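# Set the carton on the raised block inside the tape

## Task

Place the carton on top of the raised block so that no part of it extends beyond the blue tape outline. It must stay there by itself, not because a robot is holding it. At the end, release it and move the tools away.

## Robot and tools

Robot: two FANUC CRX arms, left_arm and right_arm, each with a suction cup tool instead of fingers. Base of left_arm is at (+0.038, +0.515, 0) m and base of right_arm at (+0.002, -0.372, 0) m in the scene frame. Scene frame: origin on the table top midway between the arms, +x out over the table, +z up, left_arm on the +y side. The names left and right do not match image sides.

Cup point: the centre of the suction cup rim. The cup points along the cup point's own +z axis. About 4 cm behind the rim the tool widens, with its body and wrist camera sticking out up to about 9 cm sideways, so keep that clear of the block and carton.

The 14-number row (used by both execute_actions and move): first the left arm's dx, dy, dz, rx, ry, rz, then left suction, then the same seven for the right arm. Always send all 14, even when only one arm should move. The first six numbers per arm are an offset, not a pose: a target relative to that cup point's measured pose, expressed in the cup point's own axes (so +z moves along the cup direction). Every number is in [-1, 1]; 1.0 stands for 0.6 m of travel or 180 degrees of turn. rx, ry, rz form a single rotation vector. Suction: a value above 0.01 switches the vacuum on, 0.01 or less switches it off, and it stays as last sent. To leave a cup unchanged, resend its current value; a 0 actively turns it off.

execute_actions(actions): a list of actions. Each action is a table of up to 15 rows, one row per 1/30 s step; if fewer rows are given, the last one is repeated to fill 15 steps. All rows in an action are offsets from the cup pose at the start of that action (for the first action of a call, the pose last reported in this scene), not from the previous row. Each step the commanded pose is clipped to within 70 mm and 16 degrees of where the cup is, so big offsets need several actions. An empty list just returns state and images.

move(target, speed, blocking): target is one 14-number row as above, with offsets taken from the last reported pose. Each cup travels in a straight line toward its target; both arms finish together, in 0.5 to 10 s (cut off at 10 s). speed is the path top speed in m/s, 0.002 to 0.5, default 0.25; turning is capped at twice that in rad/s. Paths do not avoid obstacles or the other arm, and cups can lag, stray or overshoot the speed, especially near full reach. blocking=false returns after 0.5 s while motion continues; until a result shows the move ended, further moves or action rows are refused, so call wait or stop first.

wait(seconds): 0 to 10 s, arms keep their last command; returns early if a running move ends. stop(): brakes a running move to rest (needs some distance). zoom_image(camera, region): enlarges region [x0, y0, x1, y1] in pixels (top-left origin, at most 504 by 504) of the latest image from cam_head_left, cam_head_right, cam_high, cam_low, cam_left_wrist or cam_right_wrist. read_manual(section): only licence texts, no motion. finished_scene(scene): ends scene number scene, irreversibly, after the robot holds its last command; reports success.

Results: a state line per arm giving end_effector_position (m) and end_effector_quat_wxyz in the scene frame (less accurate at long reach); Hand target lines showing where the controller is now driving each cup; suction_measured (about 0 with no seal, 0.83 or more when airtight, lower with leaks) and part_present (turns 1 at 0.50, back to 0 below 0.45); flange force, which includes the weight carried and is noisy; camera images. A move adds a move: line with its ending (done, off_target, moving, held, fault), any limits (paced means the sent pose was clipped; held means a check blocked steps, after which the arm may lunge fast) and distance of each cup from its target. A pose unreachable line means the clearance check altered or blocked that arm's command.

Picking: turn suction on and press the 36 mm rim flat onto a smooth face of the carton so it seals all round, away from edges, seams or holes. Under vacuum the cup shortens, so the carton hangs up to about 12 mm nearer the tool. Releasing: lower the carton until it rests on the block, switch suction off, then withdraw at least 15 mm before the cup is surely free, and move the arms clear. If the cup seals onto the table it pins the tool; switch suction off.

Avoid: the arms are stiff, so aiming even slightly past a firm contact can trigger a fault. A joint torque reaching its load limit (152 N m for waist, shoulder, elbow; 38 N m for the wrist joints) or any outside force of 150 N stops that arm for 10 s and cancels the rest of the call. Faster moves hit harder. Do not let the arms collide or press on each other. Do not drop, slam, or knock anything off the table, which counts as failure. Loose objects may get nudged briefly by outside pushes. Holding loads heats motors; a MOTOR HOT line warns, and an OVER-TEMPERATURE FAULT brakes the arm. The simulation keeps running while you think, with the last command held.

Each tool is called after "Request:" as name([rows], argument=value, ...), one row to a line, values as JSON.

## Session

Request:
execute_actions(actions=[])

Scene clock: 0.00 s.
left_arm: end_effector_position=(+0.5360, +0.4722, +0.3126) suction_measured=0.00 part_present=0 end_effector_quat_wxyz=(+0.000, -0.219, +0.976, -0.001) | right_arm: end_effector_position=(+0.4975, -0.3092, +0.3114) suction_measured=0.01 part_present=0 end_effector_quat_wxyz=(-0.002, +0.199, +0.980, +0.001)
Joint positions: left_arm=[ 0.265  0.131  0.193  0.001 -1.633  0.263] | right_arm=[ 0.266  0.133  0.195 -0.003 -1.635 -0.787]
Joint velocities: left_arm=[-0.     0.    -0.    -0.     0.001 -0.001] | right_arm=[ 0.     0.001 -0.001 -0.001 -0.    -0.001]
Flange force (N, the push that the arm receives, along the end effector's own x y z axes): no reading
Hand target (left_arm): +0.536, +0.472, +0.313; +0.000, -0.219, +0.976, -0.001
Hand target (right_arm): +0.497, -0.309, +0.311; -0.002, +0.199, +0.980, +0.001

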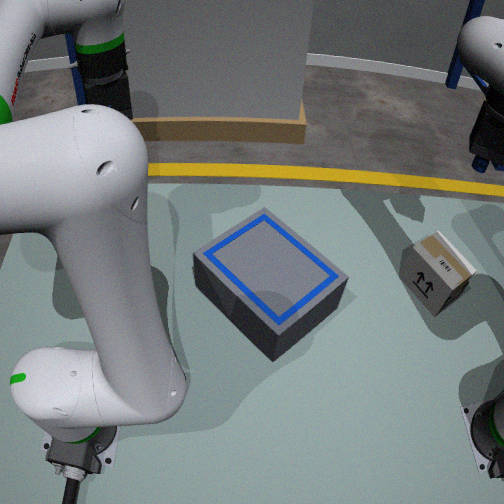

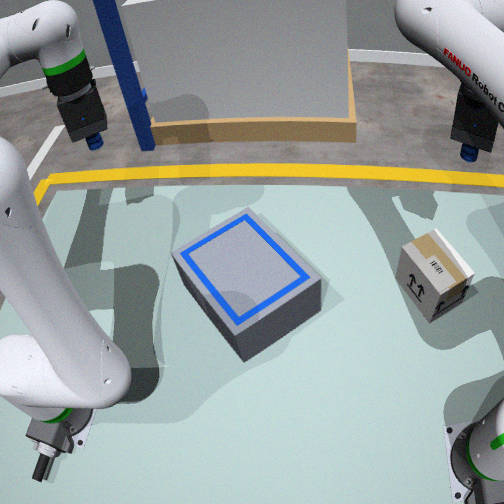

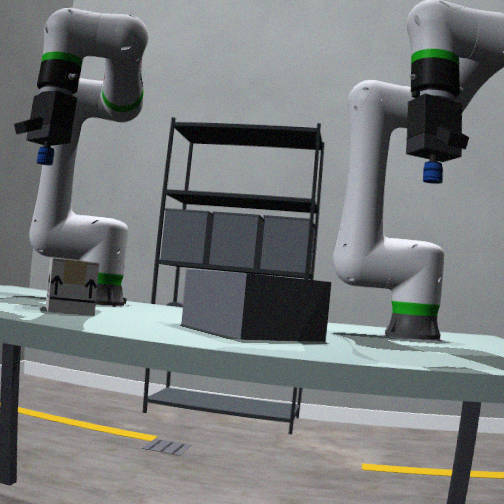

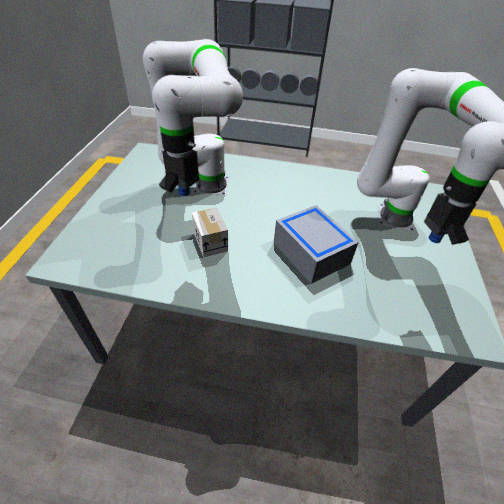

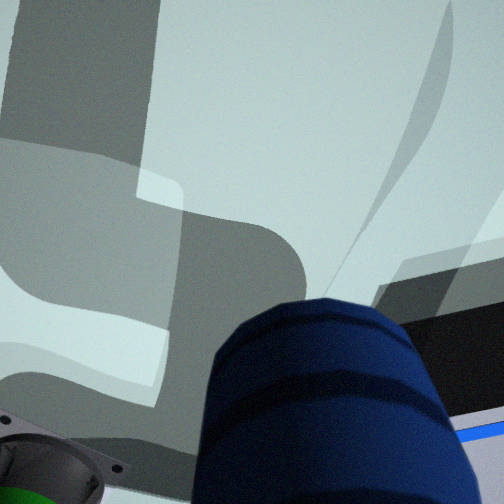

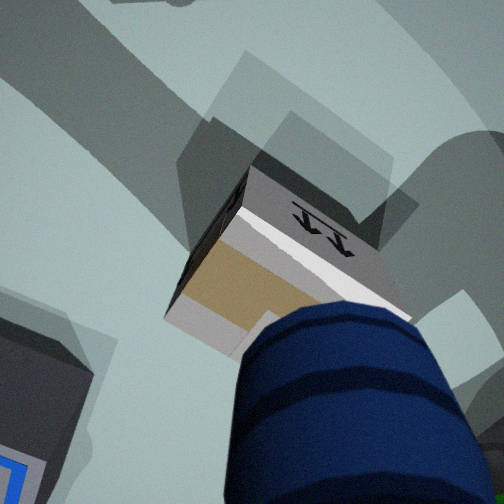

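Request:
zoom_image(camera="cam_head_right", region=[160, 190, 504, 380])

Request:
zoom_image(camera="cam_high", region=[160, 180, 380, 300])

Request:
zoom_image(camera="cam_low", region=[20, 230, 360, 360])

Region (160, 190, 504, 380) of cam_head_right's 504x504 image, scaled by 1.465, with more detail than that image has; it fills the top 278 rows of this view, and the rest is white.

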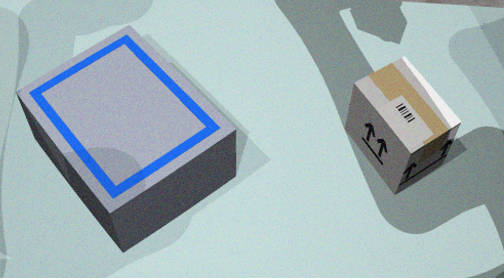

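Region (160, 180, 380, 300) of cam_high's 504x504 image, scaled by 2.291, with more detail than that image has; it fills the top 275 rows of this view, and the rest is white.

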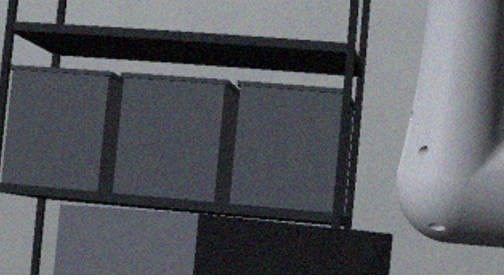

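Region (20, 230, 360, 360) of cam_low's 504x504 image, scaled by 1.482, with more detail than that image has; it fills the top 193 rows of this view, and the rest is white.

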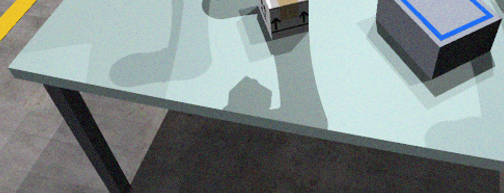

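Request:
move(target=[0,0,0,0,0,0,0,0.16,0,0,0,0,0,0])

Request:
zoom_image(camera="cam_head_left", region=[380, 210, 500, 330])

Scene clock: 36.67 s.
left_arm: end_effector_position=(+0.5360, +0.4722, +0.3126) suction_measured=0.00 part_present=0 end_effector_quat_wxyz=(+0.000, -0.219, +0.976, -0.001) | right_arm: end_effector_position=(+0.4089, -0.2719, +0.3115) suction_measured=0.01 part_present=0 end_effector_quat_wxyz=(-0.002, +0.199, +0.980, +0.000)
Joint positions: left_arm=[ 0.265  0.131  0.193  0.001 -1.633  0.263] | right_arm=[ 0.432 -0.072 -0.016 -0.003 -1.629 -0.954]
Joint velocities: left_arm=[ 0.001 -0.     0.     0.001  0.001  0.   ] | right_arm=[ 0.001 -0.002 -0.001  0.001 -0.    -0.002]
Flange force (N, the push that the arm receives, along the end effector's own x y z axes): left_arm=[0.5 1.0 6.2] | right_arm=[9.6 -0.2 3.2]
Hand target (left_arm): +0.536, +0.472, +0.313; +0.000, -0.219, +0.976, -0.001
Hand target (right_arm): +0.409, -0.272, +0.312; -0.002, +0.199, +0.980, +0.000
Off the commanded pose (left_arm): 0.000 m, 0 deg.
Off the commanded pose (right_arm): 0.000 m, 0 deg.
move: done
camera_calibration (this result's frames):
cam_left_wrist: T_world_to_cam=[[0.471128, -0.881634, -0.0275886, 0.184435], [-0.786491, -0.434034, 0.43937, 0.515763], [-0.399337, -0.185301, -0.897883, 0.661699], [0, 0, 0, 1]] pos_world=[0.582992, 0.509077, 0.372606]
cam_right_wrist: T_world_to_cam=[[-0.394006, -0.918127, -0.0424619, -0.0618805], [-0.836814, 0.339237, 0.429721, 0.322301], [-0.380133, 0.204845, -0.901963, 0.57514], [0, 0, 0, 1]] pos_world=[0.463955, -0.283965, 0.377628]

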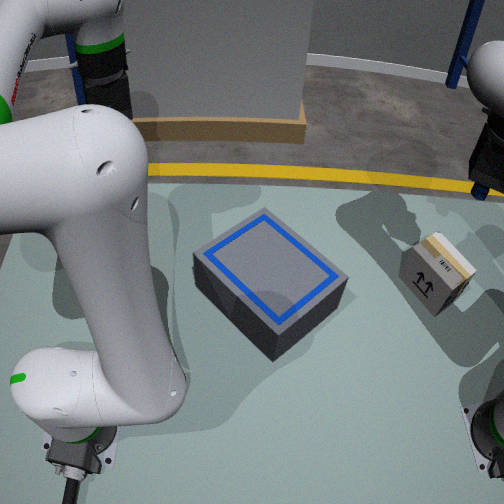

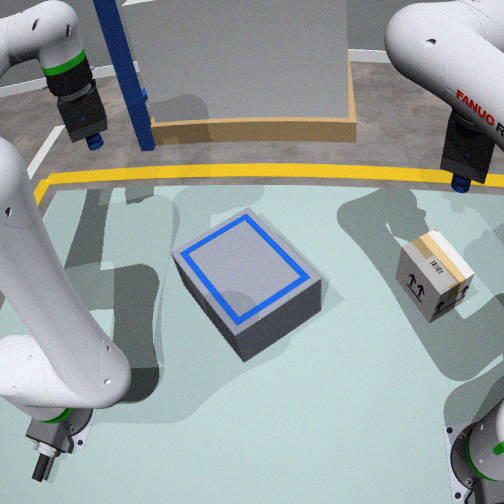

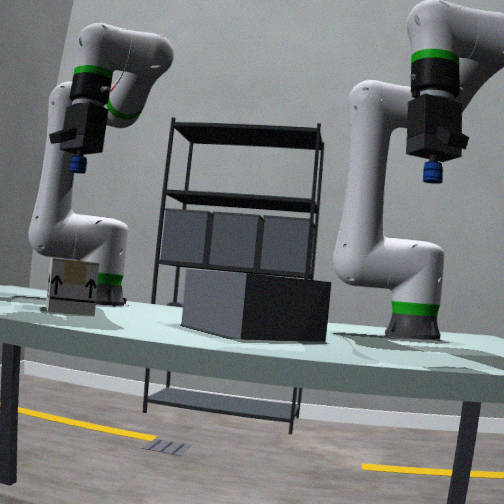

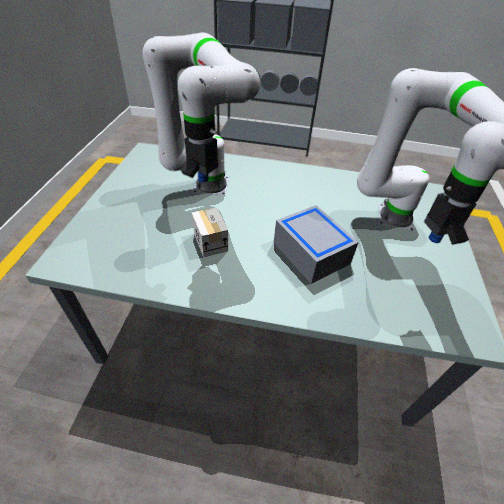

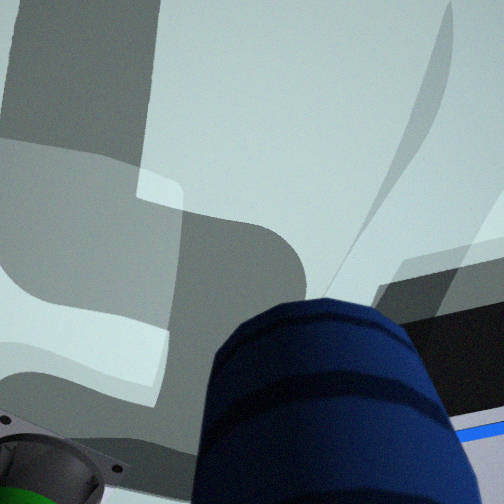

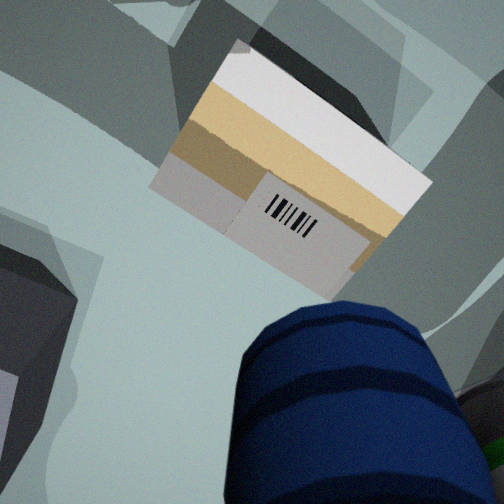

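Region (380, 210, 500, 330) of cam_head_left's 504x504 image, scaled by 4.200, with more detail than that image has.

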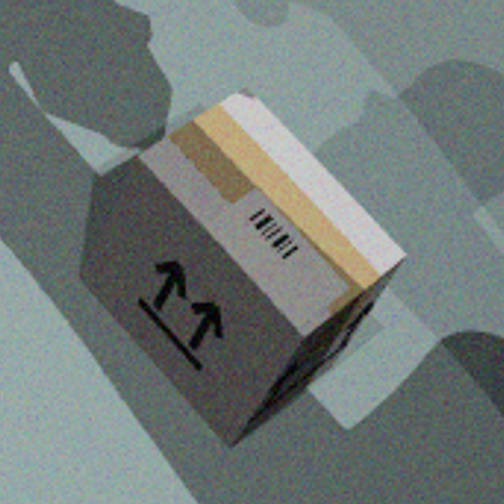

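Request:
move(target=[0,0,0,0,0,0,0,0.0872,-0.005,0.27,0,0,0,0], speed=0.3)

Scene clock: 92.50 s.
left_arm: end_effector_position=(+0.5360, +0.4722, +0.3126) suction_measured=0.00 part_present=0 end_effector_quat_wxyz=(+0.000, -0.219, +0.976, -0.001) | right_arm: end_effector_position=(+0.3594, -0.2544, +0.1496) suction_measured=0.01 part_present=0 end_effector_quat_wxyz=(-0.002, +0.200, +0.980, +0.000)
Joint positions: left_arm=[ 0.265  0.131  0.193  0.001 -1.633  0.263] | right_arm=[ 0.546 -0.131 -0.451 -0.003 -1.253 -1.068]
Joint velocities: left_arm=[ 0.    -0.001 -0.    -0.001 -0.001 -0.001] | right_arm=[ 0.001 -0.001 -0.001 -0.     0.001 -0.001]
Flange force (N, the push that the arm receives, along the end effector's own x y z axes): left_arm=[-0.6 1.2 6.4] | right_arm=[2.0 0.9 3.3]
Hand target (left_arm): +0.536, +0.472, +0.313; +0.000, -0.219, +0.976, -0.001
Hand target (right_arm): +0.359, -0.254, +0.150; -0.002, +0.200, +0.980, +0.000
Off the commanded pose (left_arm): 0.000 m, 0 deg.
Off the commanded pose (right_arm): 0.001 m, 0 deg.
move: done
camera_calibration (this result's frames):
cam_left_wrist: T_world_to_cam=[[0.471127, -0.881634, -0.0275885, 0.184435], [-0.786491, -0.434034, 0.43937, 0.515763], [-0.399338, -0.185301, -0.897882, 0.661699], [0, 0, 0, 1]] pos_world=[0.582992, 0.509077, 0.372606]
cam_right_wrist: T_world_to_cam=[[-0.395072, -0.917688, -0.0420314, -0.0717589], [-0.836403, 0.340401, 0.429601, 0.344684], [-0.379932, 0.204878, -0.90204, 0.406665], [0, 0, 0, 1]] pos_world=[0.41445, -0.2665, 0.215735]

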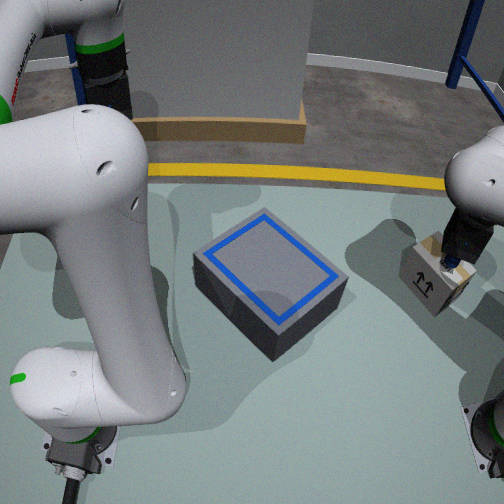

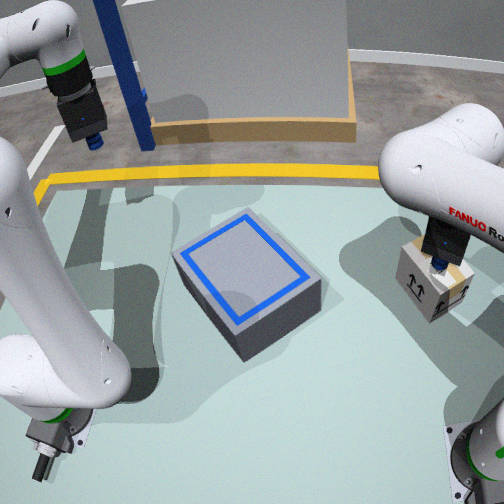

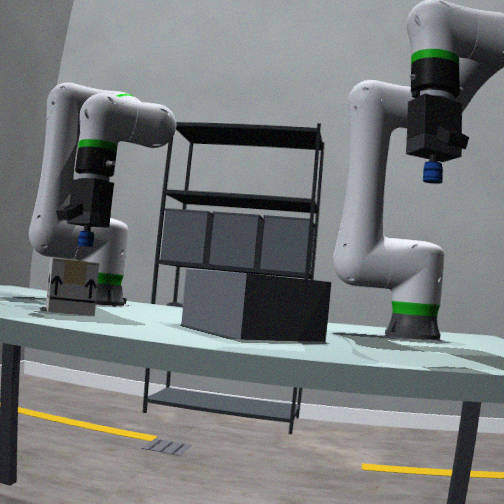

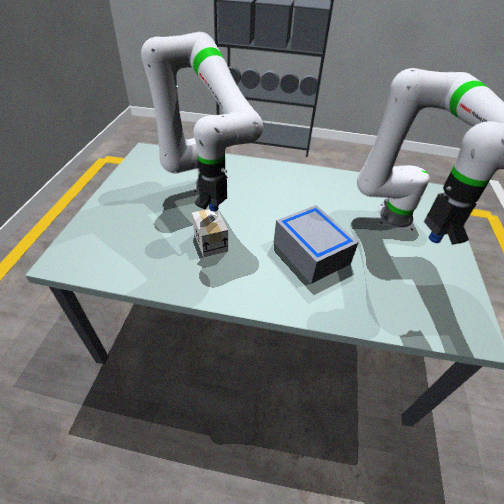

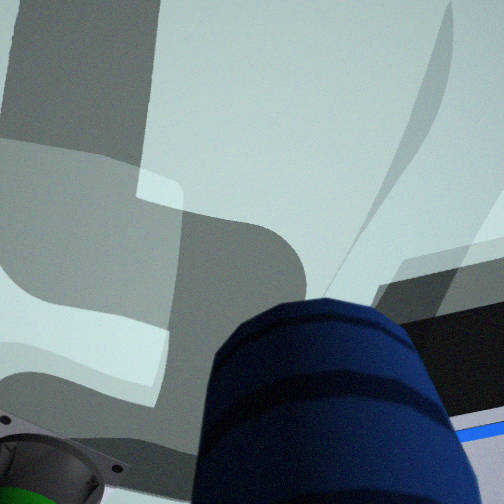

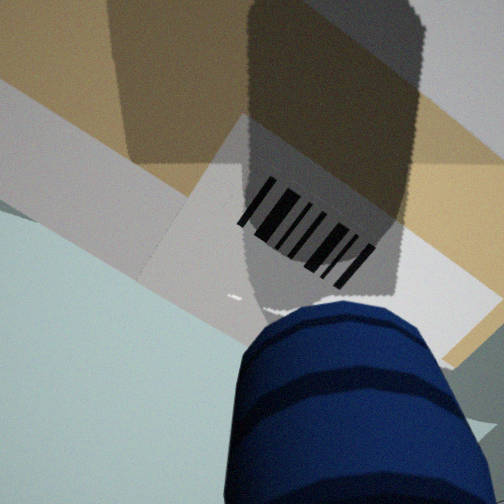

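Request:
move(target=[0,0,0,0,0,0,0,0,0,0.07,0,0,0,1], speed=0.05)

Scene clock: 103.40 s.
left_arm: end_effector_position=(+0.5360, +0.4722, +0.3126) suction_measured=0.00 part_present=0 end_effector_quat_wxyz=(+0.000, -0.219, +0.976, -0.001) | right_arm: end_effector_position=(+0.3595, -0.2544, +0.1076) suction_measured=0.86 part_present=1 end_effector_quat_wxyz=(-0.002, +0.200, +0.980, +0.000)
Joint positions: left_arm=[ 0.265  0.131  0.193  0.001 -1.633  0.263] | right_arm=[ 0.546 -0.088 -0.518 -0.003 -1.143 -1.068]
Joint velocities: left_arm=[-0.     0.002 -0.    -0.001  0.001  0.001] | right_arm=[-0.     0.002  0.     0.001  0.001 -0.   ]
Flange force (N, the push that the arm receives, along the end effector's own x y z axes): left_arm=[-0.3 0.5 6.3] | right_arm=[3.4 0.6 5.9]
Hand target (left_arm): +0.536, +0.472, +0.313; +0.000, -0.219, +0.976, -0.001
Hand target (right_arm): +0.359, -0.254, +0.108; -0.002, +0.200, +0.980, +0.000
Off the commanded pose (left_arm): 0.000 m, 0 deg.
Off the commanded pose (right_arm): 0.000 m, 0 deg.
move: done
camera_calibration (this result's frames):
cam_left_wrist: T_world_to_cam=[[0.471127, -0.881634, -0.0275886, 0.184435], [-0.786491, -0.434034, 0.43937, 0.515763], [-0.399338, -0.185301, -0.897882, 0.661699], [0, 0, 0, 1]] pos_world=[0.582992, 0.509077, 0.372606]
cam_right_wrist: T_world_to_cam=[[-0.395326, -0.917584, -0.0419198, -0.0734475], [-0.836362, 0.340715, 0.429433, 0.36285], [-0.379758, 0.204826, -0.902125, 0.368728], [0, 0, 0, 1]] pos_world=[0.414466, -0.266548, 0.17374]

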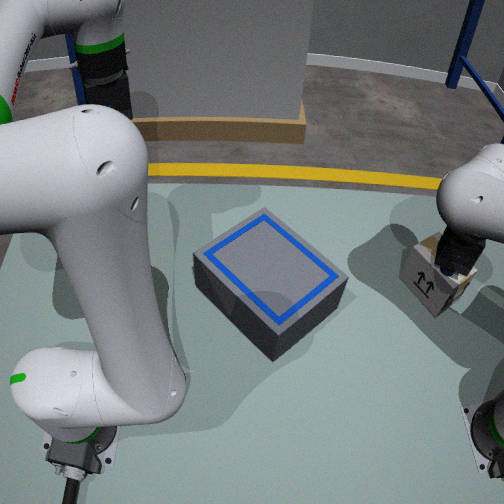

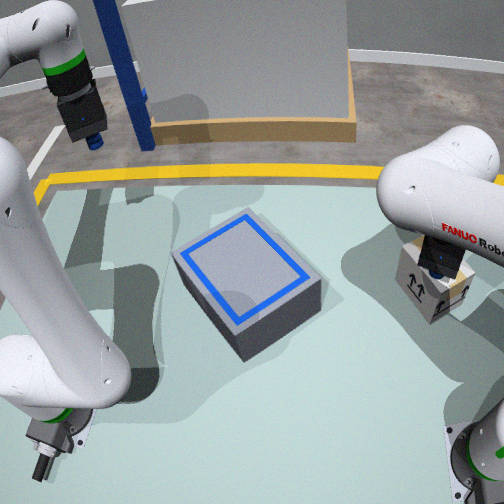

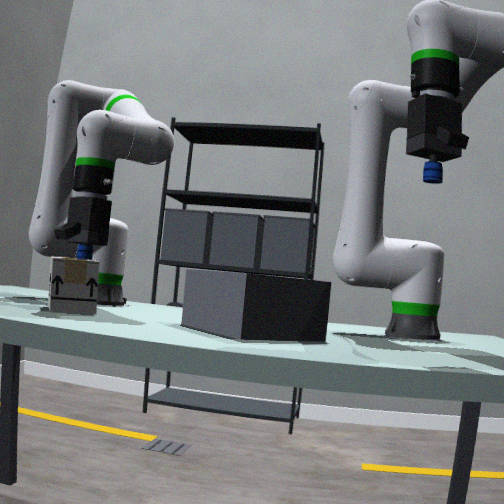

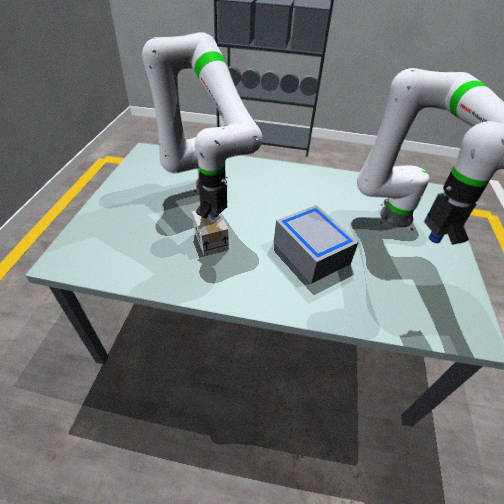

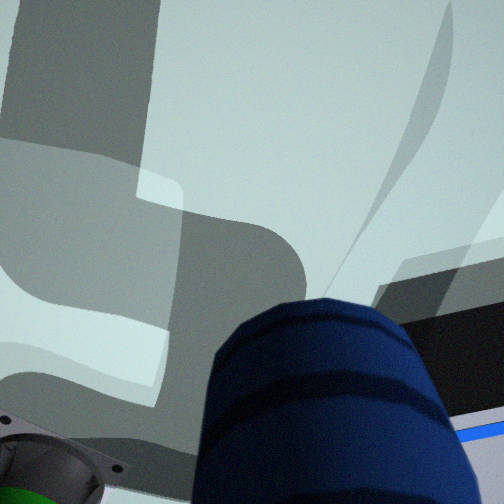

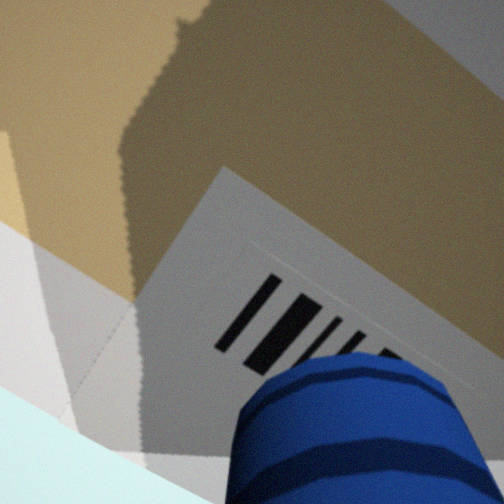

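Request:
move(target=[0,0,0,0,0,0,0,0,0,-0.25,0,0,0,1], speed=0.2)

Scene clock: 125.43 s.
left_arm: end_effector_position=(+0.5360, +0.4722, +0.3126) suction_measured=0.00 part_present=0 end_effector_quat_wxyz=(+0.000, -0.219, +0.976, -0.001) | right_arm: end_effector_position=(+0.3595, -0.2544, +0.2578) suction_measured=0.90 part_present=1 end_effector_quat_wxyz=(-0.002, +0.199, +0.980, +0.000)
Joint positions: left_arm=[ 0.265  0.131  0.193  0.001 -1.633  0.263] | right_arm=[ 0.546 -0.183 -0.239 -0.003 -1.517 -1.068]
Joint velocities: left_arm=[ 0.    -0.001  0.    -0.001  0.    -0.001] | right_arm=[ 0.     0.003  0.001 -0.003 -0.001 -0.001]
Flange force (N, the push that the arm receives, along the end effector's own x y z axes): left_arm=[0.4 1.1 6.9] | right_arm=[3.6 7.0 5.0]
Hand target (left_arm): +0.536, +0.472, +0.313; +0.000, -0.219, +0.976, -0.001
Hand target (right_arm): +0.359, -0.254, +0.258; -0.002, +0.199, +0.980, +0.000
Off the commanded pose (left_arm): 0.000 m, 0 deg.
Off the commanded pose (right_arm): 0.001 m, 0 deg.
move: done
camera_calibration (this result's frames):
cam_left_wrist: T_world_to_cam=[[0.471127, -0.881634, -0.0275885, 0.184435], [-0.786491, -0.434034, 0.43937, 0.515763], [-0.399337, -0.185301, -0.897883, 0.661699], [0, 0, 0, 1]] pos_world=[0.582992, 0.509077, 0.372606]
cam_right_wrist: T_world_to_cam=[[-0.394276, -0.918031, -0.0420194, -0.0676101], [-0.836797, 0.339736, 0.42936, 0.29833], [-0.37989, 0.204448, -0.902156, 0.504127], [0, 0, 0, 1]] pos_world=[0.414497, -0.266489, 0.323869]

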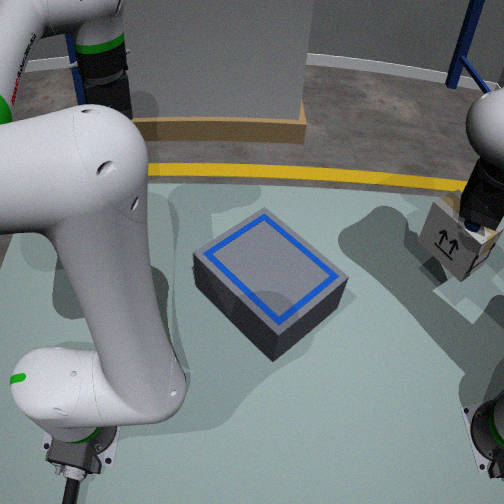

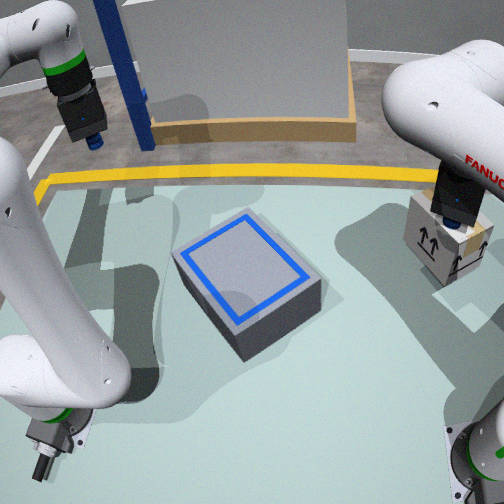

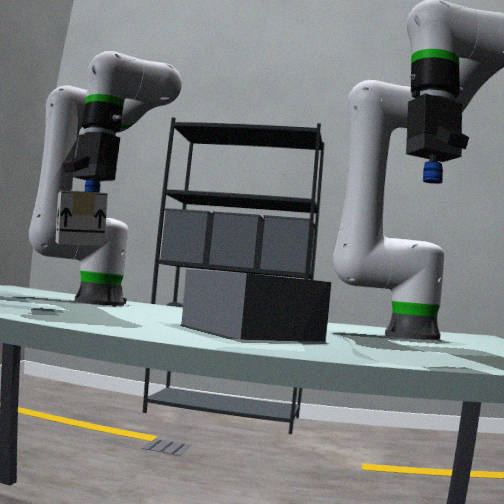

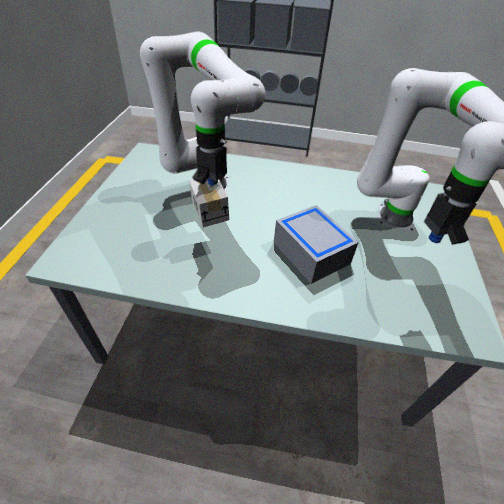

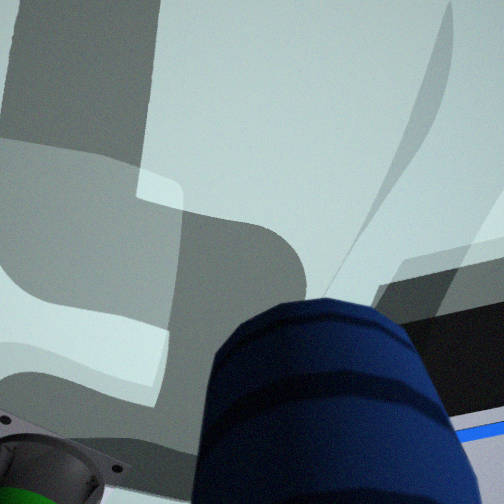

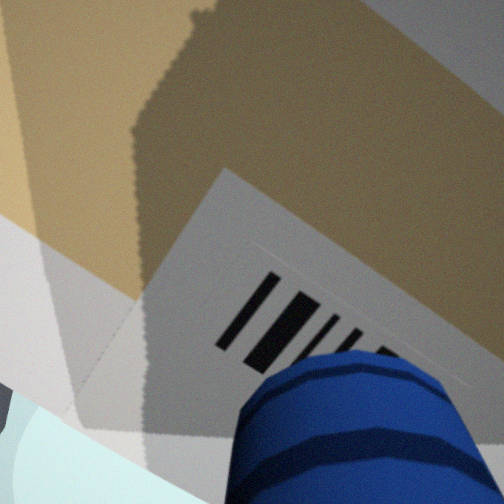

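Request:
move(target=[0,0,0,0,0,0,0,0.289,0.616,-0.033,0,0,-0.044,1], speed=0.25)

Scene clock: 137.67 s.
left_arm: end_effector_position=(+0.5360, +0.4722, +0.3126) suction_measured=0.00 part_present=0 end_effector_quat_wxyz=(+0.000, -0.219, +0.976, -0.001) | right_arm: end_effector_position=(+0.3432, +0.1531, +0.2770) suction_measured=0.90 part_present=1 end_effector_quat_wxyz=(-0.002, +0.131, +0.991, -0.001)
Joint positions: left_arm=[ 0.265  0.131  0.193  0.001 -1.633  0.263] | right_arm=[ 1.081  0.468  0.543 -0.003 -1.648 -1.464]
Joint velocities: left_arm=[ 0.     0.     0.     0.001 -0.001 -0.001] | right_arm=[ 0.     0.002  0.003 -0.002 -0.     0.   ]
Flange force (N, the push that the arm receives, along the end effector's own x y z axes): left_arm=[-0.8 0.8 5.4] | right_arm=[3.8 -6.9 9.4]
Hand target (left_arm): +0.536, +0.472, +0.313; +0.000, -0.219, +0.976, -0.001
Hand target (right_arm): +0.343, +0.153, +0.277; -0.002, +0.131, +0.991, -0.001
Off the commanded pose (left_arm): 0.000 m, 0 deg.
Off the commanded pose (right_arm): 0.001 m, 0 deg.
move: done
camera_calibration (this result's frames):
cam_left_wrist: T_world_to_cam=[[0.471127, -0.881634, -0.0275886, 0.184435], [-0.786491, -0.434034, 0.43937, 0.515763], [-0.399338, -0.185301, -0.897882, 0.661699], [0, 0, 0, 1]] pos_world=[0.582992, 0.509077, 0.372606]
cam_right_wrist: T_world_to_cam=[[-0.263716, -0.963743, -0.0406536, 0.262757], [-0.875802, 0.221564, 0.428813, 0.169604], [-0.404259, 0.14869, -0.902478, 0.448974], [0, 0, 0, 1]] pos_world=[0.399335, 0.148894, 0.343143]

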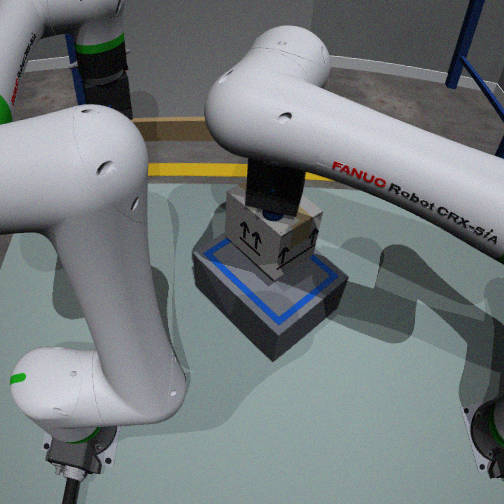

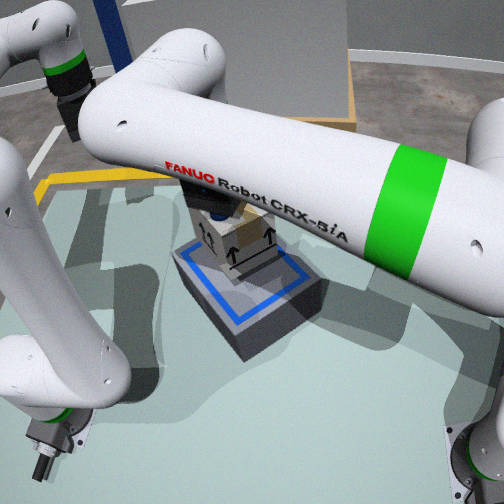

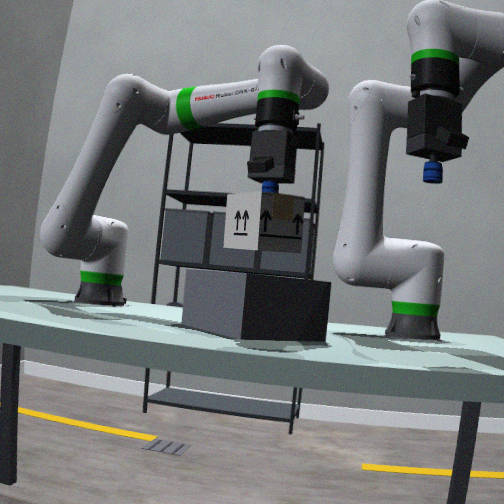

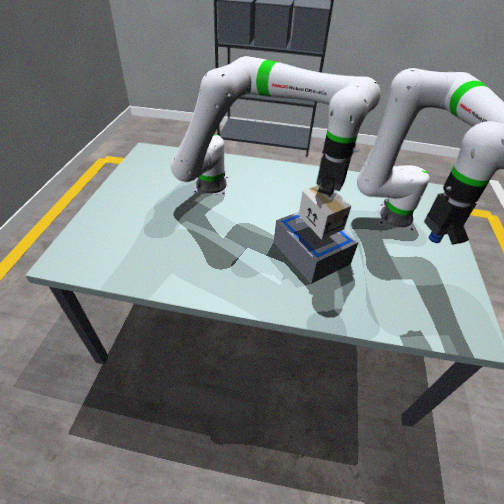

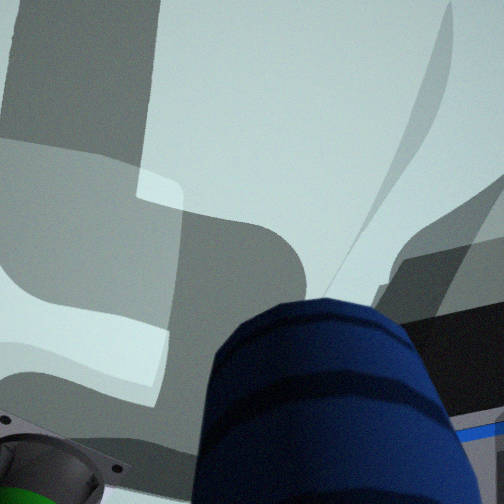

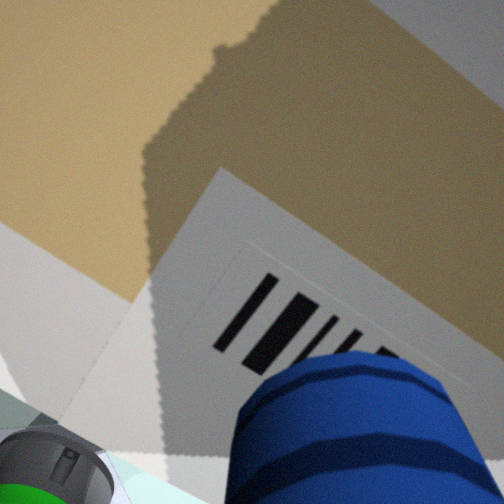

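Request:
move(target=[0,0,0,0,0,0,0,0,0,0.065,0,0,0,1], speed=0.1)

Request:
zoom_image(camera="cam_high", region=[170, 200, 350, 350])

Request:
zoom_image(camera="cam_head_left", region=[180, 170, 360, 350])

Request:
zoom_image(camera="cam_low", region=[260, 170, 380, 290])

Scene clock: 150.07 s.
left_arm: end_effector_position=(+0.5360, +0.4722, +0.3126) suction_measured=0.00 part_present=0 end_effector_quat_wxyz=(+0.000, -0.219, +0.976, -0.001) | right_arm: end_effector_position=(+0.3432, +0.1531, +0.2380) suction_measured=0.90 part_present=1 end_effector_quat_wxyz=(-0.002, +0.131, +0.991, -0.001)
Joint positions: left_arm=[ 0.265  0.131  0.193  0.001 -1.633  0.263] | right_arm=[ 1.081  0.464  0.448 -0.003 -1.556 -1.464]
Joint velocities: left_arm=[-0.001 -0.002  0.     0.     0.    -0.   ] | right_arm=[-0.     0.001 -0.002  0.     0.001  0.   ]
Flange force (N, the push that the arm receives, along the end effector's own x y z axes): left_arm=[-1.4 0.7 5.5] | right_arm=[5.5 -13.1 12.7]
Hand target (left_arm): +0.536, +0.472, +0.313; +0.000, -0.219, +0.976, -0.001
Hand target (right_arm): +0.343, +0.153, +0.238; -0.002, +0.131, +0.991, -0.001
Off the commanded pose (left_arm): 0.000 m, 0 deg.
Off the commanded pose (right_arm): 0.000 m, 0 deg.
move: done
camera_calibration (this result's frames):
cam_left_wrist: T_world_to_cam=[[0.471128, -0.881634, -0.0275885, 0.184435], [-0.786491, -0.434034, 0.43937, 0.515763], [-0.399337, -0.185301, -0.897883, 0.661699], [0, 0, 0, 1]] pos_world=[0.582992, 0.509077, 0.372606]
cam_right_wrist: T_world_to_cam=[[-0.264115, -0.963633, -0.0406692, 0.261264], [-0.875619, 0.221885, 0.429019, 0.186207], [-0.404394, 0.148921, -0.902379, 0.413775], [0, 0, 0, 1]] pos_world=[0.399378, 0.148827, 0.304121]

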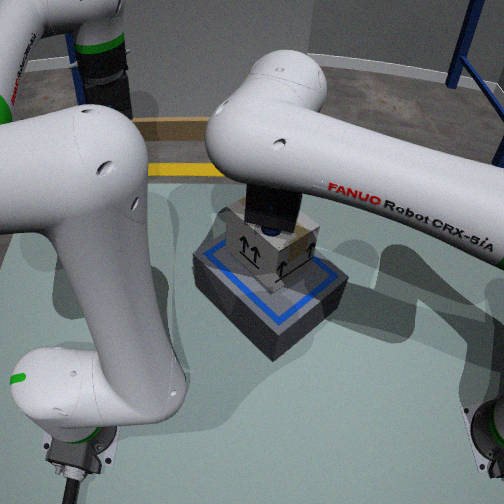

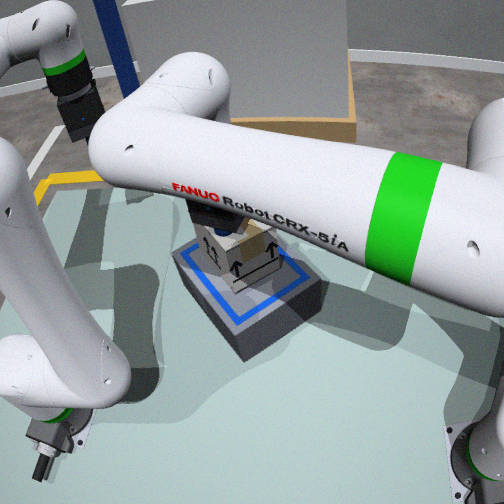

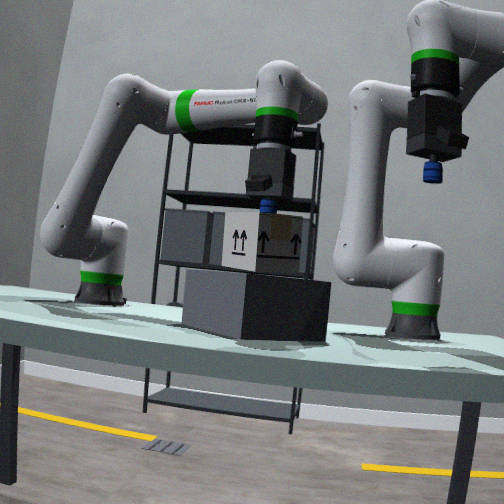

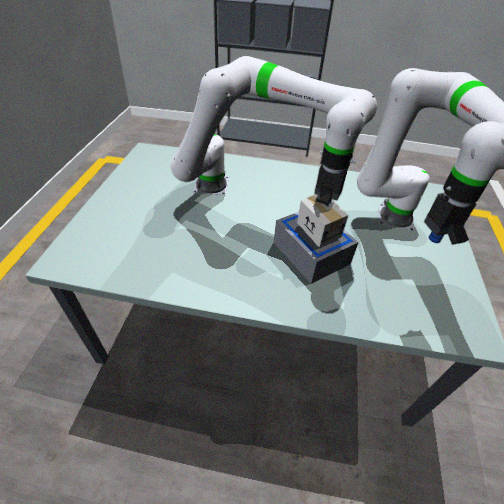

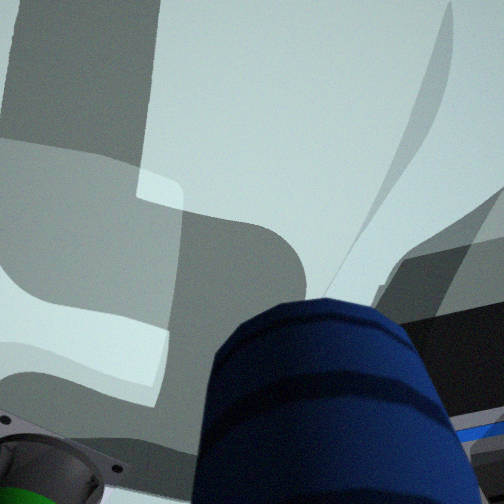

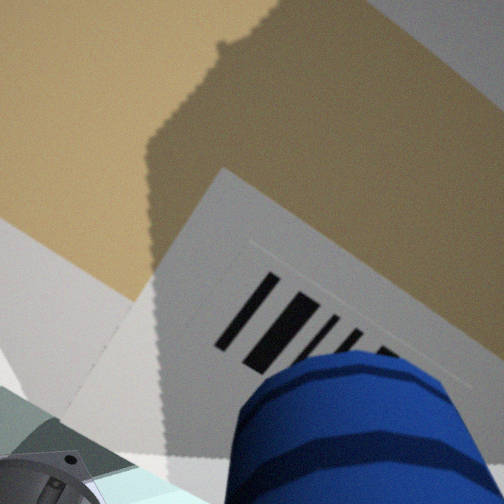

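Region (170, 200, 350, 350) of cam_high's 504x504 image, scaled by 2.800, with more detail than that image has.

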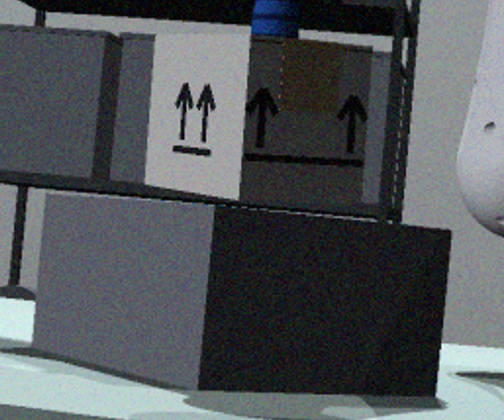

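Region (180, 170, 360, 350) of cam_head_left's 504x504 image, scaled by 2.800, with more detail than that image has.

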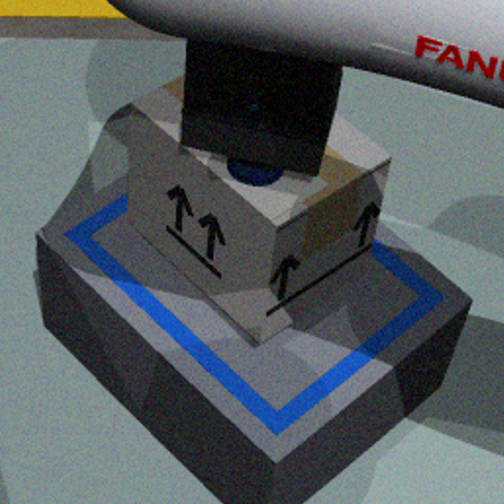

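Region (260, 170, 380, 290) of cam_low's 504x504 image, scaled by 4.200, with more detail than that image has.

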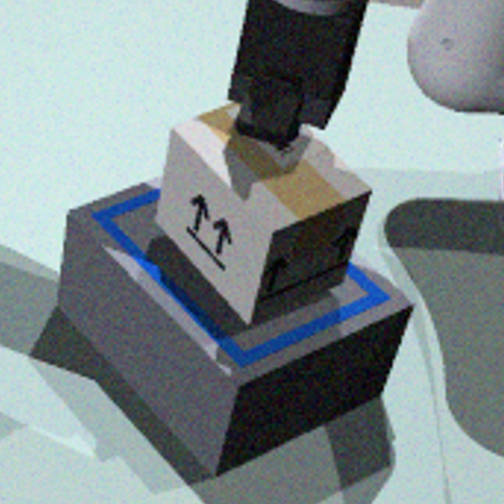

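Request:
move(target=[0,0,0,0,0,0,0,0,0,0.018,0,0,0,1], speed=0.03)

Request:
zoom_image(camera="cam_high", region=[170, 200, 350, 350])

Scene clock: 159.10 s.
left_arm: end_effector_position=(+0.5360, +0.4722, +0.3126) suction_measured=0.00 part_present=0 end_effector_quat_wxyz=(+0.000, -0.219, +0.976, -0.001) | right_arm: end_effector_position=(+0.3433, +0.1531, +0.2273) suction_measured=0.90 part_present=1 end_effector_quat_wxyz=(-0.002, +0.131, +0.991, -0.001)
Joint positions: left_arm=[ 0.265  0.131  0.193  0.001 -1.633  0.263] | right_arm=[ 1.081  0.465  0.424 -0.003 -1.532 -1.464]
Joint velocities: left_arm=[-0.001  0.001 -0.    -0.    -0.001 -0.   ] | right_arm=[-0.001  0.002 -0.002 -0.001  0.001 -0.001]
Flange force (N, the push that the arm receives, along the end effector's own x y z axes): left_arm=[-0.6 1.3 6.1] | right_arm=[4.6 -9.4 9.2]
Hand target (left_arm): +0.536, +0.472, +0.313; +0.000, -0.219, +0.976, -0.001
Hand target (right_arm): +0.343, +0.153, +0.227; -0.002, +0.131, +0.991, -0.001
Off the commanded pose (left_arm): 0.000 m, 0 deg.
Off the commanded pose (right_arm): 0.000 m, 0 deg.
move: done
camera_calibration (this result's frames):
cam_left_wrist: T_world_to_cam=[[0.471127, -0.881634, -0.0275886, 0.184435], [-0.786491, -0.434034, 0.43937, 0.515763], [-0.399338, -0.185301, -0.897882, 0.661699], [0, 0, 0, 1]] pos_world=[0.582992, 0.509077, 0.372606]
cam_right_wrist: T_world_to_cam=[[-0.264119, -0.963634, -0.0406404, 0.260833], [-0.87571, 0.221935, 0.428809, 0.190907], [-0.404195, 0.148846, -0.902481, 0.40405], [0, 0, 0, 1]] pos_world=[0.399385, 0.148837, 0.293385]

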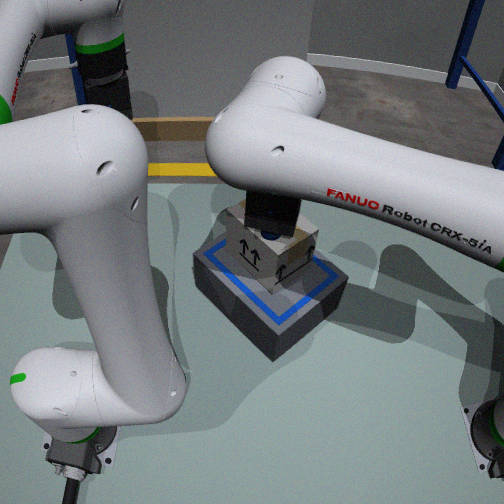

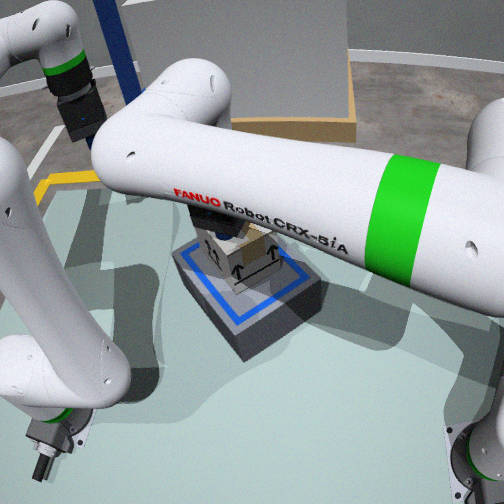

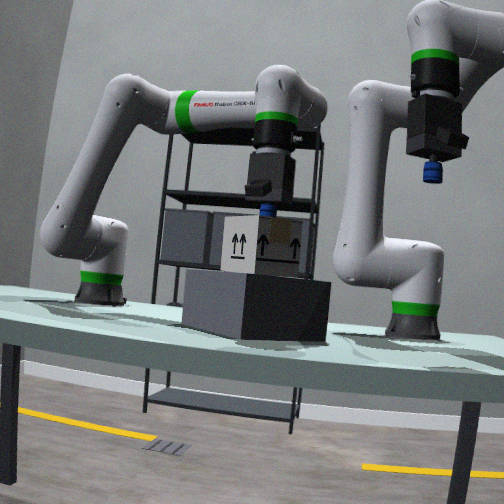

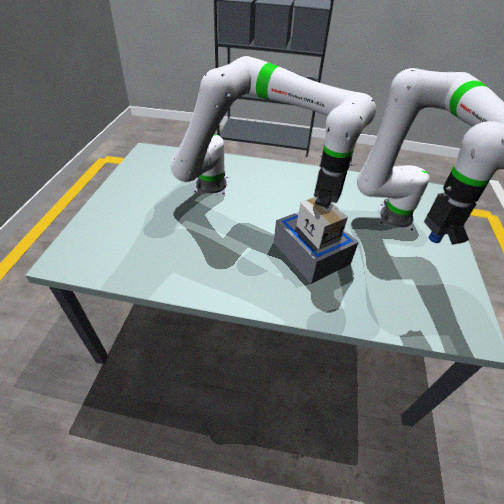

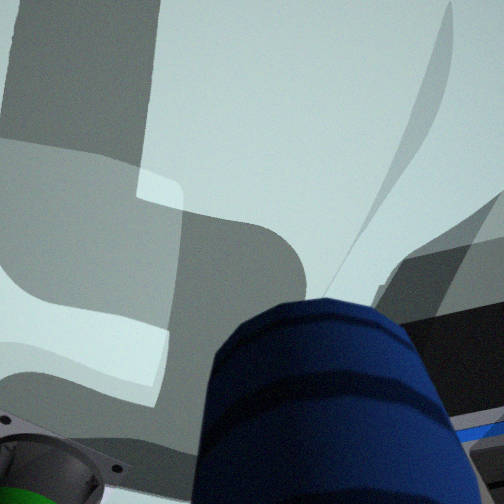

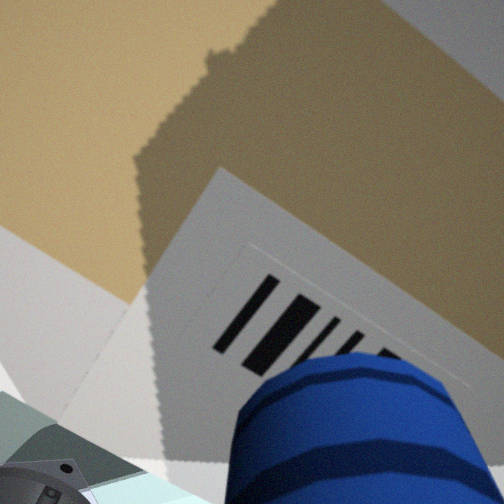

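Region (170, 200, 350, 350) of cam_high's 504x504 image, scaled by 2.800, with more detail than that image has.

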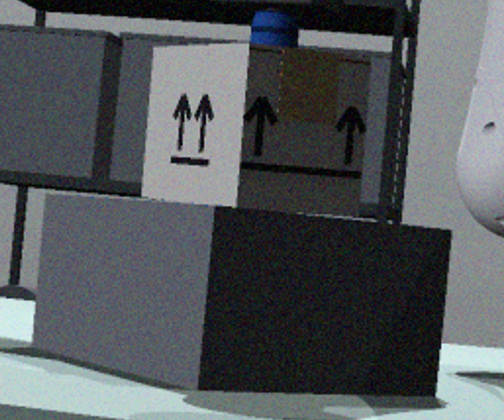

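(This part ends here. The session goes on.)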